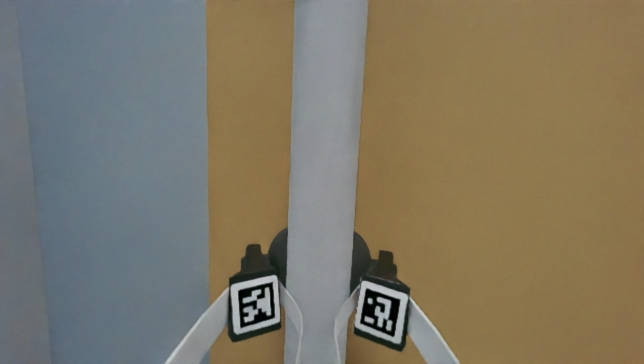

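Call:
execute_actions([
  {"r1":{"base":{"translate_m":-0.082},"joints":{"arm_m":0.245,"wrist_yaw_rad":0.66},"contact_limits":{"arm_m":30}}},
], cameras=[])

Call:
execute_actions([
  {"r1":{"base":{"translate_m":-0.095},"joints":{"arm_m":0.182,"wrist_yaw_rad":0.80},"contact_limits":{"arm_m":30}},"r2":{"base":{"rotate_rad":-0.7}}},
], cameras=["r1_wrist_camera"])

Scene clock: 211.23 s.
r1.base_odometry: x=-3.354 y=-2.492 heading=-1.442 (m, m, rad; r1's odometry frame)
r1.turned_by_wheels: +0.000 (rad since the last result)
r1.turned_by_imu: +0.000 (rad since the last result)
r1.base_tilt: forward=-1.2 right=-1.1 (deg)
r1.lidar_m: 0.78 0.79 0.50 1.28 1.36 1.43 1.31 1.32 0.88 0.63 0.62 0.86
r1.head_depth_mm: 709 750 801 852 - 1005 1099 / 660 699 743 783 - 916 989 / 619 653 693 729 - 851 903 / 584 613 647 682 - 783 828 / 552 578 608 639 669 717 766 / 523 543 554 585 628 671 713 / 497 520 545 579 634 1014 1099
r1.base_status: done
r1.joint_positions: lift_m=+0.960 arm_m=+0.245 wrist_yaw_rad=+0.675 wrist_pitch_rad=-0.024 wrist_roll_rad=-0.007 gripper_m=-0.030 head_pan_rad=-1.577 head_tilt_rad=-0.309
r1.joint_status: all done
r1.on_its_own: gripper_m is held at -0.031, not at your -0.040, by its stall guard, which is not easing now
r1.motor_effort: left_wheel=+6(10) right_wheel=-8(10) lift_m=+38(38) arm_m=-4(12) wrist_yaw_rad=-11(42) wrist_pitch_rad=+8(8) wrist_roll_rad=+1(1) gripper_m=-20(23) head_pan_rad=+3(3) head_tilt_rad=+4(5) (%)
r1.contact_limits: arm_m 30 (drawing in: default 28, maximum 45; extending or still: default 38, maximum 63)
r1.hand_pose: x=+0.1382 y=-0.5899 z=+1.0681 quat_wxyz=(+0.673, +0.242, -0.662, +0.227) (m; r1's base frame)
r1.wrist_depth_mm: 649 725 182 106 168 162 157 / 643 732 187 108 172 166 160 / 658 756 191 111 176 170 163 / 669 779 197 114 180 174 167 / 674 787 202 117 185 178 171 / 695 809 737 119 188 182 175 / 688 830 214 127 196 186 180
r2.base_odometry: x=+3.035 y=-0.986 heading=-2.453 (m, m, rad; r2's odometry frame)
r2.turned_by_wheels: +0.000 (rad since the last result)
r2.turned_by_imu: +0.000 (rad since the last result)
r2.base_tilt: forward=-1.6 right=+2.6 (deg)
r2.lidar_m: 1.18 1.70 0.55 0.61 1.15 0.57 0.41 0.39 0.41 0.55 0.77 0.86
r2.head_depth_mm: 299 332 373 427 498 561 - / 310 346 392 450 517 - - / 323 361 413 477 537 - 981 / 337 379 434 511 582 - 1069 / 352 399 461 545 641 - - / 369 421 489 588 721 - - / 387 445 522 635 805 1000 1163
r2.base_status: not commanded
r2.joint_positions: lift_m=+0.889 arm_m=+0.003 wrist_yaw_rad=+1.571 wrist_pitch_rad=-0.031 wrist_roll_rad=+0.008 gripper_m=+0.104 head_pan_rad=-2.207 head_tilt_rad=-0.705
r2.joint_status: not commanded
r2.motor_effort: left_wheel=-2(2) right_wheel=+1(1) lift_m=+44(44) arm_m=+0(2) wrist_yaw_rad=+0(1) wrist_pitch_rad=+17(17) wrist_roll_rad=+0(0) gripper_m=-23(23) head_pan_rad=+2(2) head_tilt_rad=+2(2) (%)
r2.hand_pose: x=+0.2340 y=-0.1480 z=+0.9961 quat_wxyz=(+0.506, +0.510, -0.494, +0.490) (m; r2's base frame)
r2.wrist_depth_mm: - - - - 804 649 525 / - - - - 829 674 528 / - - 149 - 883 675 548 / - - 148 186 783 671 482 / - - 136 191 178 665 482 / - 136 137 154 156 - 488 / - - 153 166 160 713 482
pictures: none
No camera images: the call's "cameras" was empty. Leave "cameras" out to get every camera's image.

Scene clock: 213.40 s.
r1.base_odometry: x=-3.366 y=-2.398 heading=-1.441 (m, m, rad; r1's odometry frame)
r1.turned_by_wheels: +0.000 (rad since the last result)
r1.turned_by_imu: +0.000 (rad since the last result)
r1.base_tilt: forward=-1.2 right=-1.0 (deg)
r1.lidar_m: 0.88 0.89 0.52 1.28 1.34 1.33 1.21 1.23 0.89 0.57 0.54 0.96
r1.head_depth_mm: 717 764 819 874 - 1073 1148 / 651 691 734 777 - 943 990 / 597 630 667 709 - - 869 / 553 580 611 645 692 - 775 / 512 536 561 592 - 657 698 / 478 499 521 546 564 603 637 / 448 463 429 495 522 553 588
r1.base_status: done
r1.joint_positions: lift_m=+0.960 arm_m=+0.182 wrist_yaw_rad=+0.822 wrist_pitch_rad=-0.025 wrist_roll_rad=-0.006 gripper_m=-0.030 head_pan_rad=-1.577 head_tilt_rad=-0.309
r1.joint_status: wrist_yaw_rad off_target (ended at +0.822, target +0.800); the others done
r1.on_its_own: gripper_m is held at -0.031, not at your -0.040, by its stall guard, which is not easing now; wrist_yaw_rad is at rest, and its effort (-17) is outside its rest range (-12 to +12)
r1.motor_effort: left_wheel=+4(8) right_wheel=-7(14) lift_m=+39(38) arm_m=-2(13) wrist_yaw_rad=-17(45) wrist_pitch_rad=+9(9) wrist_roll_rad=+1(1) gripper_m=-19(23) head_pan_rad=+3(2) head_tilt_rad=+5(4) (%)
r1.contact_limits: arm_m 30 (drawing in: default 28, maximum 45; extending or still: default 38, maximum 63)
r1.hand_pose: x=+0.1658 y=-0.5011 z=+1.0678 quat_wxyz=(+0.654, +0.290, -0.642, +0.275) (m; r1's base frame)
r1.wrist_depth_mm: 662 775 182 105 167 161 155 / 682 794 188 108 172 164 158 / 685 807 193 111 176 168 161 / 697 819 198 114 180 172 165 / 704 839 203 117 184 176 169 / 720 851 - 119 187 180 173 / 727 866 215 123 194 185 176
r2.base_odometry: x=+3.035 y=-0.986 heading=+3.130 (m, m, rad; r2's odometry frame)
r2.turned_by_wheels: -0.700 (rad since the last result)
r2.turned_by_imu: -0.710 (rad since the last result)
r2.base_tilt: forward=-1.5 right=+2.6 (deg)
r2.lidar_m: 0.77 1.02 1.70 0.61 0.61 1.06 0.71 0.44 0.40 0.40 0.48 0.77
r2.head_depth_mm: 348 394 453 536 653 773 - / 337 380 435 512 597 - - / 326 367 417 487 548 - 1023 / 317 355 403 466 524 - 915 / 308 343 388 447 509 - - / 300 332 374 430 497 - - / 292 323 362 412 479 541 721
r2.base_status: done
r2.joint_positions: lift_m=+0.889 arm_m=+0.003 wrist_yaw_rad=+1.571 wrist_pitch_rad=-0.031 wrist_roll_rad=+0.008 gripper_m=+0.104 head_pan_rad=-2.207 head_tilt_rad=-0.705
r2.joint_status: not commanded
r2.motor_effort: left_wheel=+2(6) right_wheel=-2(5) lift_m=+44(44) arm_m=-1(1) wrist_yaw_rad=+0(1) wrist_pitch_rad=+17(17) wrist_roll_rad=+0(0) gripper_m=-22(23) head_pan_rad=+3(2) head_tilt_rad=+3(3) (%)
r2.hand_pose: x=+0.2340 y=-0.1480 z=+0.9961 quat_wxyz=(+0.506, +0.510, -0.494, +0.490) (m; r2's base frame)
r2.wrist_depth_mm: 954 855 783 627 581 538 495 / 990 914 784 652 597 559 525 / - 935 149 671 617 581 522 / - - 147 186 602 585 529 / - - 136 192 178 586 554 / - 135 137 155 155 - 561 / - - 153 165 161 630 508
pictures: r1_wrist_camera
Images, in order (width x height): r1_wrist_camera 644x364.

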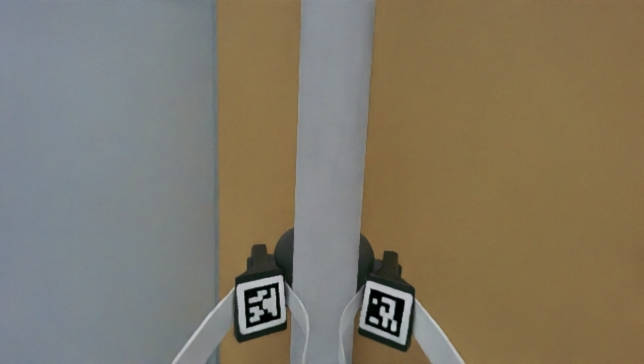

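Call:
execute_actions([
  {"r1":{"base":{"translate_m":-0.10},"joints":{"arm_m":0.132,"wrist_yaw_rad":0.96},"contact_limits":{"arm_m":30}},"r2":{"base":{"rotate_rad":-0.74},"joints":{"head_pan_rad":-3.0}}},
], cameras=[])

Call:
execute_actions([
  {"r1":{"base":{"translate_m":-0.105},"joints":{"arm_m":0.098,"wrist_yaw_rad":1.10},"contact_limits":{"arm_m":30}}},
], cameras=["r1_wrist_camera","r2_nav_camera"])

Scene clock: 216.07 s.
r1.base_odometry: x=-3.379 y=-2.299 heading=-1.441 (m, m, rad; r1's odometry frame)
r1.turned_by_wheels: +0.000 (rad since the last result)
r1.turned_by_imu: +0.000 (rad since the last result)
r1.base_tilt: forward=-1.2 right=-1.0 (deg)
r1.lidar_m: 0.98 0.98 0.62 1.30 1.33 1.22 1.11 1.12 0.95 0.54 0.47 1.07
r1.head_depth_mm: 774 831 894 969 - - 1260 / 678 720 767 823 - - 1083 / 602 636 672 713 750 - 885 / 542 567 598 631 673 707 774 / 492 514 538 563 576 - 660 / 451 469 488 510 528 548 588 / 416 432 449 466 409 433 530
r1.base_status: done
r1.joint_positions: lift_m=+0.960 arm_m=+0.132 wrist_yaw_rad=+0.972 wrist_pitch_rad=-0.025 wrist_roll_rad=-0.005 gripper_m=-0.030 head_pan_rad=-1.577 head_tilt_rad=-0.309
r1.joint_status: all done
r1.on_its_own: gripper_m is held at -0.031, not at your -0.040, by its stall guard, which is not easing now
r1.motor_effort: left_wheel=+4(9) right_wheel=-6(15) lift_m=+39(38) arm_m=-4(15) wrist_yaw_rad=-9(56) wrist_pitch_rad=+8(9) wrist_roll_rad=+0(1) gripper_m=-20(25) head_pan_rad=+3(3) head_tilt_rad=+3(3) (%)
r1.contact_limits: arm_m 30 (drawing in: default 28, maximum 45; extending or still: default 38, maximum 63)
r1.hand_pose: x=+0.1897 y=-0.4213 z=+1.0678 quat_wxyz=(+0.631, +0.338, -0.619, +0.323) (m; r1's base frame)
r1.wrist_depth_mm: 707 811 184 105 166 160 153 / 701 825 189 108 170 163 156 / 725 836 194 111 175 167 159 / 745 857 199 114 179 171 163 / 745 866 204 116 183 175 167 / 765 892 - 119 186 179 171 / 778 916 216 126 194 184 175
r2.base_odometry: x=+3.035 y=-0.986 heading=+2.390 (m, m, rad; r2's odometry frame)
r2.turned_by_wheels: -0.740 (rad since the last result)
r2.turned_by_imu: -0.750 (rad since the last result)
r2.base_tilt: forward=-1.4 right=+2.6 (deg)
r2.lidar_m: 0.64 0.77 0.90 1.35 1.71 0.69 0.99 1.08 0.50 0.40 0.39 0.43
r2.head_depth_mm: 1008 1178 1465 1830 - - - / 844 934 1142 1364 - 1301 - / - 3789 2589 1881 1526 1375 - / - - 2727 2036 1629 1382 - / 3848 1405 1551 1765 1622 1399 - / 1191 1330 1490 1704 1651 1417 - / 1168 1300 1455 1649 1616 1449 -
r2.base_status: done
r2.joint_positions: lift_m=+0.889 arm_m=+0.003 wrist_yaw_rad=+1.571 wrist_pitch_rad=-0.031 wrist_roll_rad=+0.008 gripper_m=+0.104 head_pan_rad=-2.993 head_tilt_rad=-0.705
r2.joint_status: all done
r2.motor_effort: left_wheel=+2(5) right_wheel=-2(4) lift_m=+44(44) arm_m=-1(1) wrist_yaw_rad=+0(1) wrist_pitch_rad=+17(17) wrist_roll_rad=+0(0) gripper_m=-23(23) head_pan_rad=-3(31) head_tilt_rad=+2(3) (%)
r2.hand_pose: x=+0.2340 y=-0.1480 z=+0.9961 quat_wxyz=(+0.506, +0.510, -0.494, +0.490) (m; r2's base frame)
r2.wrist_depth_mm: 568 616 701 540 333 243 190 / 583 635 702 532 344 247 193 / 597 649 150 567 344 250 195 / 610 671 148 185 303 254 197 / 623 662 138 191 178 238 200 / 642 136 139 154 156 - 202 / 626 714 153 165 161 264 199
pictures: none
No camera images: the call's "cameras" was empty. Leave "cameras" out to get every camera's image.

Scene clock: 218.07 s.
r1.base_odometry: x=-3.393 y=-2.195 heading=-1.440 (m, m, rad; r1's odometry frame)
r1.turned_by_wheels: +0.000 (rad since the last result)
r1.turned_by_imu: +0.000 (rad since the last result)
r1.base_tilt: forward=-1.2 right=-1.2 (deg)
r1.lidar_m: 1.08 0.80 0.68 1.30 1.31 1.11 1.01 1.02 1.08 0.53 0.42 1.18
r1.head_depth_mm: 874 926 982 1051 1099 - 1321 / 761 811 869 933 971 - - / 647 682 721 768 808 - - / 562 588 617 649 684 731 - / 497 517 540 564 591 - - / 446 462 479 500 516 - 562 / 404 417 431 447 463 479 498
r1.base_status: done
r1.joint_positions: lift_m=+0.960 arm_m=+0.098 wrist_yaw_rad=+1.122 wrist_pitch_rad=-0.025 wrist_roll_rad=-0.006 gripper_m=-0.030 head_pan_rad=-1.577 head_tilt_rad=-0.309
r1.joint_status: wrist_yaw_rad off_target (ended at +1.122, target +1.100); the others done
r1.on_its_own: gripper_m is held at -0.031, not at your -0.040, by its stall guard, which is not easing now; wrist_yaw_rad is at rest, and its effort (-16) is outside its rest range (-12 to +12)
r1.motor_effort: left_wheel=+4(7) right_wheel=-9(13) lift_m=+38(39) arm_m=-2(14) wrist_yaw_rad=-16(62) wrist_pitch_rad=+8(9) wrist_roll_rad=+1(1) gripper_m=-20(25) head_pan_rad=+3(3) head_tilt_rad=+4(4) (%)
r1.contact_limits: arm_m 30 (drawing in: default 28, maximum 45; extending or still: default 38, maximum 63)
r1.hand_pose: x=+0.2089 y=-0.3541 z=+1.0677 quat_wxyz=(+0.606, +0.383, -0.592, +0.370) (m; r1's base frame)
r1.wrist_depth_mm: 755 845 186 105 166 158 151 / 781 881 190 108 170 162 154 / 797 900 195 111 174 165 157 / 795 914 201 114 178 169 161 / 812 949 206 116 183 173 164 / 834 960 - 119 185 177 167 / 847 - 217 123 193 181 172
r2.base_odometry: x=+3.035 y=-0.986 heading=+2.390 (m, m, rad; r2's odometry frame)
r2.turned_by_wheels: +0.000 (rad since the last result)
r2.turned_by_imu: +0.000 (rad since the last result)
r2.base_tilt: forward=-1.5 right=+2.6 (deg)
r2.lidar_m: 0.64 0.77 0.90 1.35 1.71 0.78 0.94 1.08 0.50 0.40 0.39 0.43
r2.head_depth_mm: 778 881 1210 1636 - - - / - 3741 2444 1259 - 1307 - / - - 2701 2037 1612 1372 - / - - 2747 2045 1615 1378 - / 3774 1388 1552 1767 1644 1390 - / 1184 1316 1498 1717 1642 1421 - / 1169 1288 1453 1654 1612 1445 -
r2.base_status: not commanded
r2.joint_positions: lift_m=+0.889 arm_m=+0.003 wrist_yaw_rad=+1.571 wrist_pitch_rad=-0.031 wrist_roll_rad=+0.008 gripper_m=+0.104 head_pan_rad=-2.993 head_tilt_rad=-0.705
r2.joint_status: not commanded
r2.motor_effort: left_wheel=+2(1) right_wheel=-1(2) lift_m=+43(44) arm_m=-1(0) wrist_yaw_rad=+0(0) wrist_pitch_rad=+17(17) wrist_roll_rad=+0(0) gripper_m=-23(23) head_pan_rad=-3(3) head_tilt_rad=+2(2) (%)
r2.hand_pose: x=+0.2340 y=-0.1480 z=+0.9961 quat_wxyz=(+0.506, +0.510, -0.494, +0.490) (m; r2's base frame)
r2.wrist_depth_mm: 573 622 688 541 335 243 193 / 584 642 711 539 344 245 193 / 604 665 149 566 348 250 196 / 609 649 148 186 301 254 198 / 622 660 136 191 178 237 200 / 638 136 137 154 156 - 203 / 642 678 153 166 160 266 199
pictures: r1_wrist_camera, r2_nav_camera (sideways: a quarter turn counterclockwise sets it upright)
Images, in order (width x height): r1_wrist_camera 644x364, r2_nav_camera 672x504.

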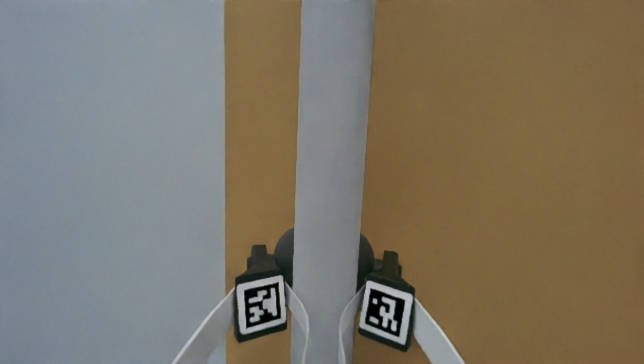

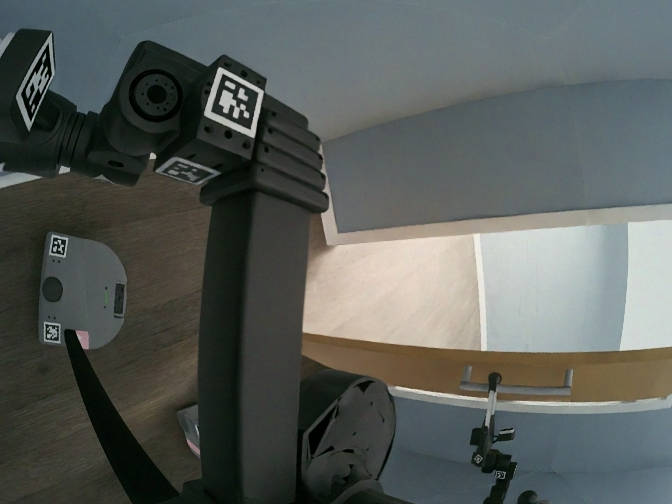

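Call:
execute_actions([
  {"r1":{"base":{"translate_m":-0.075},"joints":{"arm_m":0.078,"wrist_yaw_rad":1.225},"contact_limits":{"arm_m":30}},"r2":{"base":{"translate_m":-0.11}}},
], cameras=[])

Call:
execute_actions([
  {"r1":{"base":{"translate_m":-0.075},"joints":{"arm_m":0.066,"wrist_yaw_rad":1.325},"contact_limits":{"arm_m":30}},"r2":{"base":{"translate_m":-0.11}}},
], cameras=[])

Call:
execute_actions([
  {"r1":{"base":{"translate_m":-0.075},"joints":{"arm_m":0.062,"wrist_yaw_rad":1.425},"contact_limits":{"arm_m":30}},"r2":{"base":{"translate_m":-0.11}}},
], cameras=["r1_wrist_camera","r2_nav_camera"])

Scene clock: 220.60 s.
r1.base_odometry: x=-3.402 y=-2.121 heading=-1.440 (m, m, rad; r1's odometry frame)
r1.turned_by_wheels: +0.000 (rad since the last result)
r1.turned_by_imu: -0.001 (rad since the last result)
r1.base_tilt: forward=-1.2 right=-1.0 (deg)
r1.lidar_m: 1.15 0.64 1.34 1.29 1.30 1.03 0.94 0.95 1.11 0.53 0.39 0.39
r1.head_depth_mm: 892 944 1002 1067 1129 - - / 864 918 971 1029 1092 - - / 714 753 795 841 899 - - / 599 625 655 689 725 764 822 / 517 536 557 582 607 675 - / 454 470 486 504 522 - - / 405 417 430 444 459 471 -
r1.base_status: done
r1.joint_positions: lift_m=+0.960 arm_m=+0.078 wrist_yaw_rad=+1.223 wrist_pitch_rad=-0.025 wrist_roll_rad=-0.004 gripper_m=-0.030 head_pan_rad=-1.577 head_tilt_rad=-0.309
r1.joint_status: all done
r1.on_its_own: gripper_m is held at -0.031, not at your -0.040, by its stall guard, which is not easing now
r1.motor_effort: left_wheel=+1(6) right_wheel=-4(14) lift_m=+39(39) arm_m=-4(13) wrist_yaw_rad=+2(51) wrist_pitch_rad=+8(9) wrist_roll_rad=-1(1) gripper_m=-20(25) head_pan_rad=+3(3) head_tilt_rad=+4(4) (%)
r1.contact_limits: arm_m 30 (drawing in: default 28, maximum 45; extending or still: default 38, maximum 63)
r1.hand_pose: x=+0.2189 y=-0.3104 z=+1.0678 quat_wxyz=(+0.586, +0.412, -0.572, +0.399) (m; r1's base frame)
r1.wrist_depth_mm: 821 895 187 105 165 158 151 / 834 916 191 108 169 161 154 / 854 951 196 111 174 165 157 / 875 971 201 115 178 169 160 / 901 - 206 116 182 172 164 / 901 - - 119 184 177 167 / 927 - 219 127 193 181 171
r2.base_odometry: x=+3.116 y=-1.061 heading=+2.390 (m, m, rad; r2's odometry frame)
r2.turned_by_wheels: +0.000 (rad since the last result)
r2.turned_by_imu: +0.000 (rad since the last result)
r2.base_tilt: forward=-1.5 right=+2.6 (deg)
r2.lidar_m: 0.71 0.86 1.01 1.38 0.77 0.76 0.81 1.20 0.56 0.44 0.44 0.47
r2.head_depth_mm: - - 2400 1312 - - - / - - 2658 2005 - 1309 - / - - 2697 2028 1607 1367 - / - - 2767 2044 1632 1383 - / 3833 3682 1473 1667 1631 1409 - / 1103 1241 1402 1584 1644 1418 - / 1089 1203 1351 1550 1668 1445 -
r2.base_status: done
r2.joint_positions: lift_m=+0.889 arm_m=+0.003 wrist_yaw_rad=+1.571 wrist_pitch_rad=-0.031 wrist_roll_rad=+0.008 gripper_m=+0.104 head_pan_rad=-2.993 head_tilt_rad=-0.705
r2.joint_status: not commanded
r2.motor_effort: left_wheel=+3(4) right_wheel=-2(6) lift_m=+44(44) arm_m=-1(0) wrist_yaw_rad=+0(1) wrist_pitch_rad=+17(17) wrist_roll_rad=+0(0) gripper_m=-22(23) head_pan_rad=-3(3) head_tilt_rad=+3(3) (%)
r2.hand_pose: x=+0.2340 y=-0.1480 z=+0.9961 quat_wxyz=(+0.506, +0.510, -0.494, +0.490) (m; r2's base frame)
r2.wrist_depth_mm: 632 709 776 628 395 291 226 / 671 737 768 655 407 292 228 / 679 752 150 666 414 298 233 / 691 773 147 185 358 300 235 / 705 757 138 191 177 282 238 / 744 136 139 154 156 - 242 / 756 798 153 166 161 318 235
pictures: none
No camera images: the call's "cameras" was empty. Leave "cameras" out to get every camera's image.

Scene clock: 222.77 s.
r1.base_odometry: x=-3.412 y=-2.046 heading=-1.440 (m, m, rad; r1's odometry frame)
r1.turned_by_wheels: +0.000 (rad since the last result)
r1.turned_by_imu: -0.001 (rad since the last result)
r1.base_tilt: forward=-1.3 right=-1.1 (deg)
r1.lidar_m: 1.23 0.62 1.36 1.28 1.29 0.95 0.86 0.87 1.08 0.55 0.38 0.37
r1.head_depth_mm: 905 958 1018 1081 1142 - - / 890 938 995 1058 1128 - - / 829 875 922 977 1043 1061 - / 665 693 725 758 795 834 877 / 555 575 596 618 642 699 - / 477 490 506 522 539 - - / 417 428 439 452 465 470 -
r1.base_status: done
r1.joint_positions: lift_m=+0.960 arm_m=+0.066 wrist_yaw_rad=+1.318 wrist_pitch_rad=-0.025 wrist_roll_rad=-0.004 gripper_m=-0.030 head_pan_rad=-1.577 head_tilt_rad=-0.309
r1.joint_status: all done
r1.on_its_own: gripper_m is held at -0.031, not at your -0.040, by its stall guard, which is not easing now
r1.motor_effort: left_wheel=+0(7) right_wheel=-3(10) lift_m=+38(38) arm_m=-4(13) wrist_yaw_rad=+6(57) wrist_pitch_rad=+8(9) wrist_roll_rad=-1(1) gripper_m=-20(24) head_pan_rad=+3(3) head_tilt_rad=+4(4) (%)
r1.contact_limits: arm_m 30 (drawing in: default 28, maximum 45; extending or still: default 38, maximum 63)
r1.hand_pose: x=+0.2261 y=-0.2753 z=+1.0678 quat_wxyz=(+0.566, +0.439, -0.552, +0.427) (m; r1's base frame)
r1.wrist_depth_mm: 881 960 187 106 165 158 151 / 904 - 191 108 169 161 153 / 949 - 196 111 174 165 156 / 948 - 201 114 178 168 160 / 961 - - 117 182 172 163 / - - - 119 184 177 167 / - - - 128 194 181 171
r2.base_odometry: x=+3.196 y=-1.136 heading=+2.391 (m, m, rad; r2's odometry frame)
r2.turned_by_wheels: +0.000 (rad since the last result)
r2.turned_by_imu: +0.000 (rad since the last result)
r2.base_tilt: forward=-1.5 right=+2.6 (deg)
r2.lidar_m: 0.78 0.96 1.12 1.56 0.75 0.71 4.49 1.25 0.62 0.49 0.48 0.52
r2.head_depth_mm: - - 2637 2005 - - - / - - 2697 1992 - 1304 - / - - 2724 2029 1610 1375 - / 3911 - 2787 2034 1618 1388 - / 3761 - 2405 1584 1631 1392 - / 1036 1137 1287 1465 1615 1435 - / 998 1105 1249 1422 1592 1455 -
r2.base_status: done
r2.joint_positions: lift_m=+0.889 arm_m=+0.003 wrist_yaw_rad=+1.571 wrist_pitch_rad=-0.031 wrist_roll_rad=+0.008 gripper_m=+0.104 head_pan_rad=-2.993 head_tilt_rad=-0.705
r2.joint_status: not commanded
r2.motor_effort: left_wheel=+2(2) right_wheel=-1(5) lift_m=+44(44) arm_m=-1(1) wrist_yaw_rad=-1(0) wrist_pitch_rad=+17(17) wrist_roll_rad=+0(0) gripper_m=-23(23) head_pan_rad=-3(3) head_tilt_rad=+2(2) (%)
r2.hand_pose: x=+0.2340 y=-0.1480 z=+0.9961 quat_wxyz=(+0.506, +0.510, -0.494, +0.490) (m; r2's base frame)
r2.wrist_depth_mm: 750 802 853 728 468 336 262 / 762 829 901 756 463 339 266 / 773 812 148 801 471 338 269 / 793 857 148 184 418 347 272 / 824 840 137 190 178 329 275 / 859 136 138 154 156 - 280 / 871 891 152 165 161 367 268
pictures: none
No camera images: the call's "cameras" was empty. Leave "cameras" out to get every camera's image.

Scene clock: 224.87 s.
r1.base_odometry: x=-3.422 y=-1.972 heading=-1.440 (m, m, rad; r1's odometry frame)
r1.turned_by_wheels: +0.000 (rad since the last result)
r1.turned_by_imu: -0.001 (rad since the last result)
r1.base_tilt: forward=-1.2 right=-1.1 (deg)
r1.lidar_m: 1.30 0.62 1.39 1.27 1.20 0.86 0.79 0.80 0.98 0.58 0.37 0.35
r1.head_depth_mm: 918 970 1028 1096 1163 - - / 905 956 1010 1076 1150 1195 - / 889 935 991 1051 1119 1176 - / 776 805 838 876 912 955 1002 / 619 638 657 680 704 739 791 / 514 527 541 557 572 581 - / 441 451 461 471 482 484 -
r1.base_status: done
r1.joint_positions: lift_m=+0.960 arm_m=+0.062 wrist_yaw_rad=+1.417 wrist_pitch_rad=-0.025 wrist_roll_rad=-0.004 gripper_m=-0.030 head_pan_rad=-1.577 head_tilt_rad=-0.309
r1.joint_status: all done
r1.on_its_own: gripper_m is held at -0.031, not at your -0.040, by its stall guard, which is not easing now
r1.motor_effort: left_wheel=+1(5) right_wheel=-2(8) lift_m=+39(38) arm_m=-5(11) wrist_yaw_rad=+7(53) wrist_pitch_rad=+9(9) wrist_roll_rad=-1(1) gripper_m=-20(24) head_pan_rad=+3(3) head_tilt_rad=+5(4) (%)
r1.contact_limits: arm_m 30 (drawing in: default 28, maximum 45; extending or still: default 38, maximum 63)
r1.hand_pose: x=+0.2311 y=-0.2467 z=+1.0678 quat_wxyz=(+0.544, +0.466, -0.530, +0.454) (m; r1's base frame)
r1.wrist_depth_mm: - - - 106 165 158 150 / - - - 108 169 161 153 / 434 - - 111 174 165 156 / 725 - - 114 179 168 159 / - - - 117 183 172 162 / - - - 119 184 176 166 / - - - 125 193 180 170
r2.base_odometry: x=+3.276 y=-1.211 heading=+2.391 (m, m, rad; r2's odometry frame)
r2.turned_by_wheels: +0.000 (rad since the last result)
r2.turned_by_imu: +0.000 (rad since the last result)
r2.base_tilt: forward=-1.5 right=+2.7 (deg)
r2.lidar_m: 0.85 1.06 1.23 1.59 1.58 0.62 1.58 1.15 0.67 0.53 0.53 0.57
r2.head_depth_mm: - - 2635 2043 - - - / - - 2671 1998 - 1304 - / 3888 - 2744 2022 1612 1373 - / 3784 - 2758 2052 1629 1382 - / 3669 - 2670 1483 1575 1395 - / 963 1056 1171 1354 1557 1422 - / 919 1025 1149 1310 1527 1455 -
r2.base_status: done
r2.joint_positions: lift_m=+0.889 arm_m=+0.003 wrist_yaw_rad=+1.571 wrist_pitch_rad=-0.031 wrist_roll_rad=+0.008 gripper_m=+0.104 head_pan_rad=-2.993 head_tilt_rad=-0.705
r2.joint_status: not commanded
r2.motor_effort: left_wheel=+2(4) right_wheel=-2(5) lift_m=+44(44) arm_m=-2(1) wrist_yaw_rad=+0(1) wrist_pitch_rad=+17(17) wrist_roll_rad=+0(0) gripper_m=-23(23) head_pan_rad=-3(3) head_tilt_rad=+2(3) (%)
r2.hand_pose: x=+0.2340 y=-0.1480 z=+0.9961 quat_wxyz=(+0.506, +0.510, -0.494, +0.490) (m; r2's base frame)
r2.wrist_depth_mm: 802 892 978 829 525 379 301 / 851 884 975 855 542 390 304 / 886 908 149 892 537 387 306 / 900 929 147 186 467 400 309 / 926 951 137 191 179 368 311 / 941 136 138 154 156 - 318 / 947 - 153 165 160 420 309
pictures: r1_wrist_camera, r2_nav_camera (sideways: a quarter turn counterclockwise sets it upright)
Images, in order (width x height): r1_wrist_camera 644x364, r2_nav_camera 672x504.

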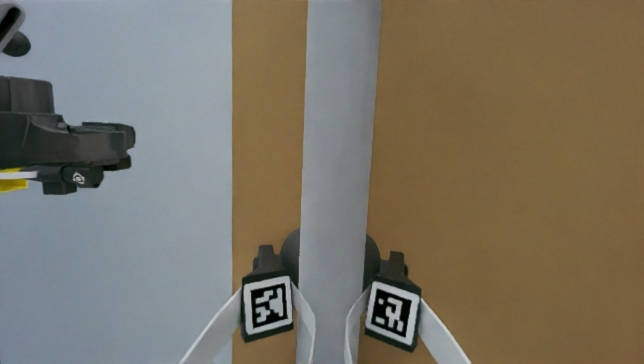

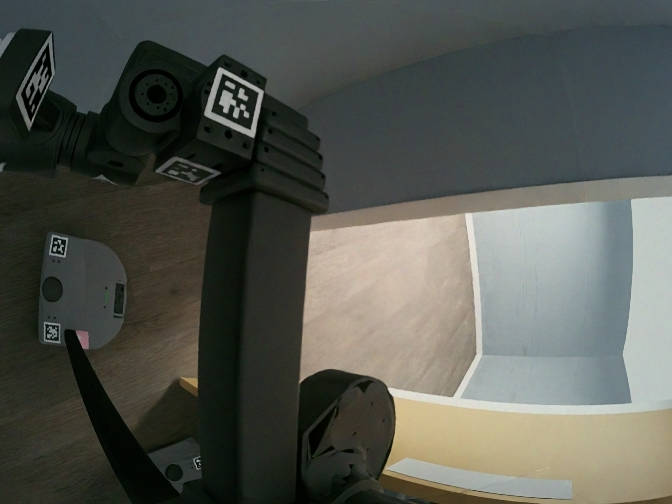

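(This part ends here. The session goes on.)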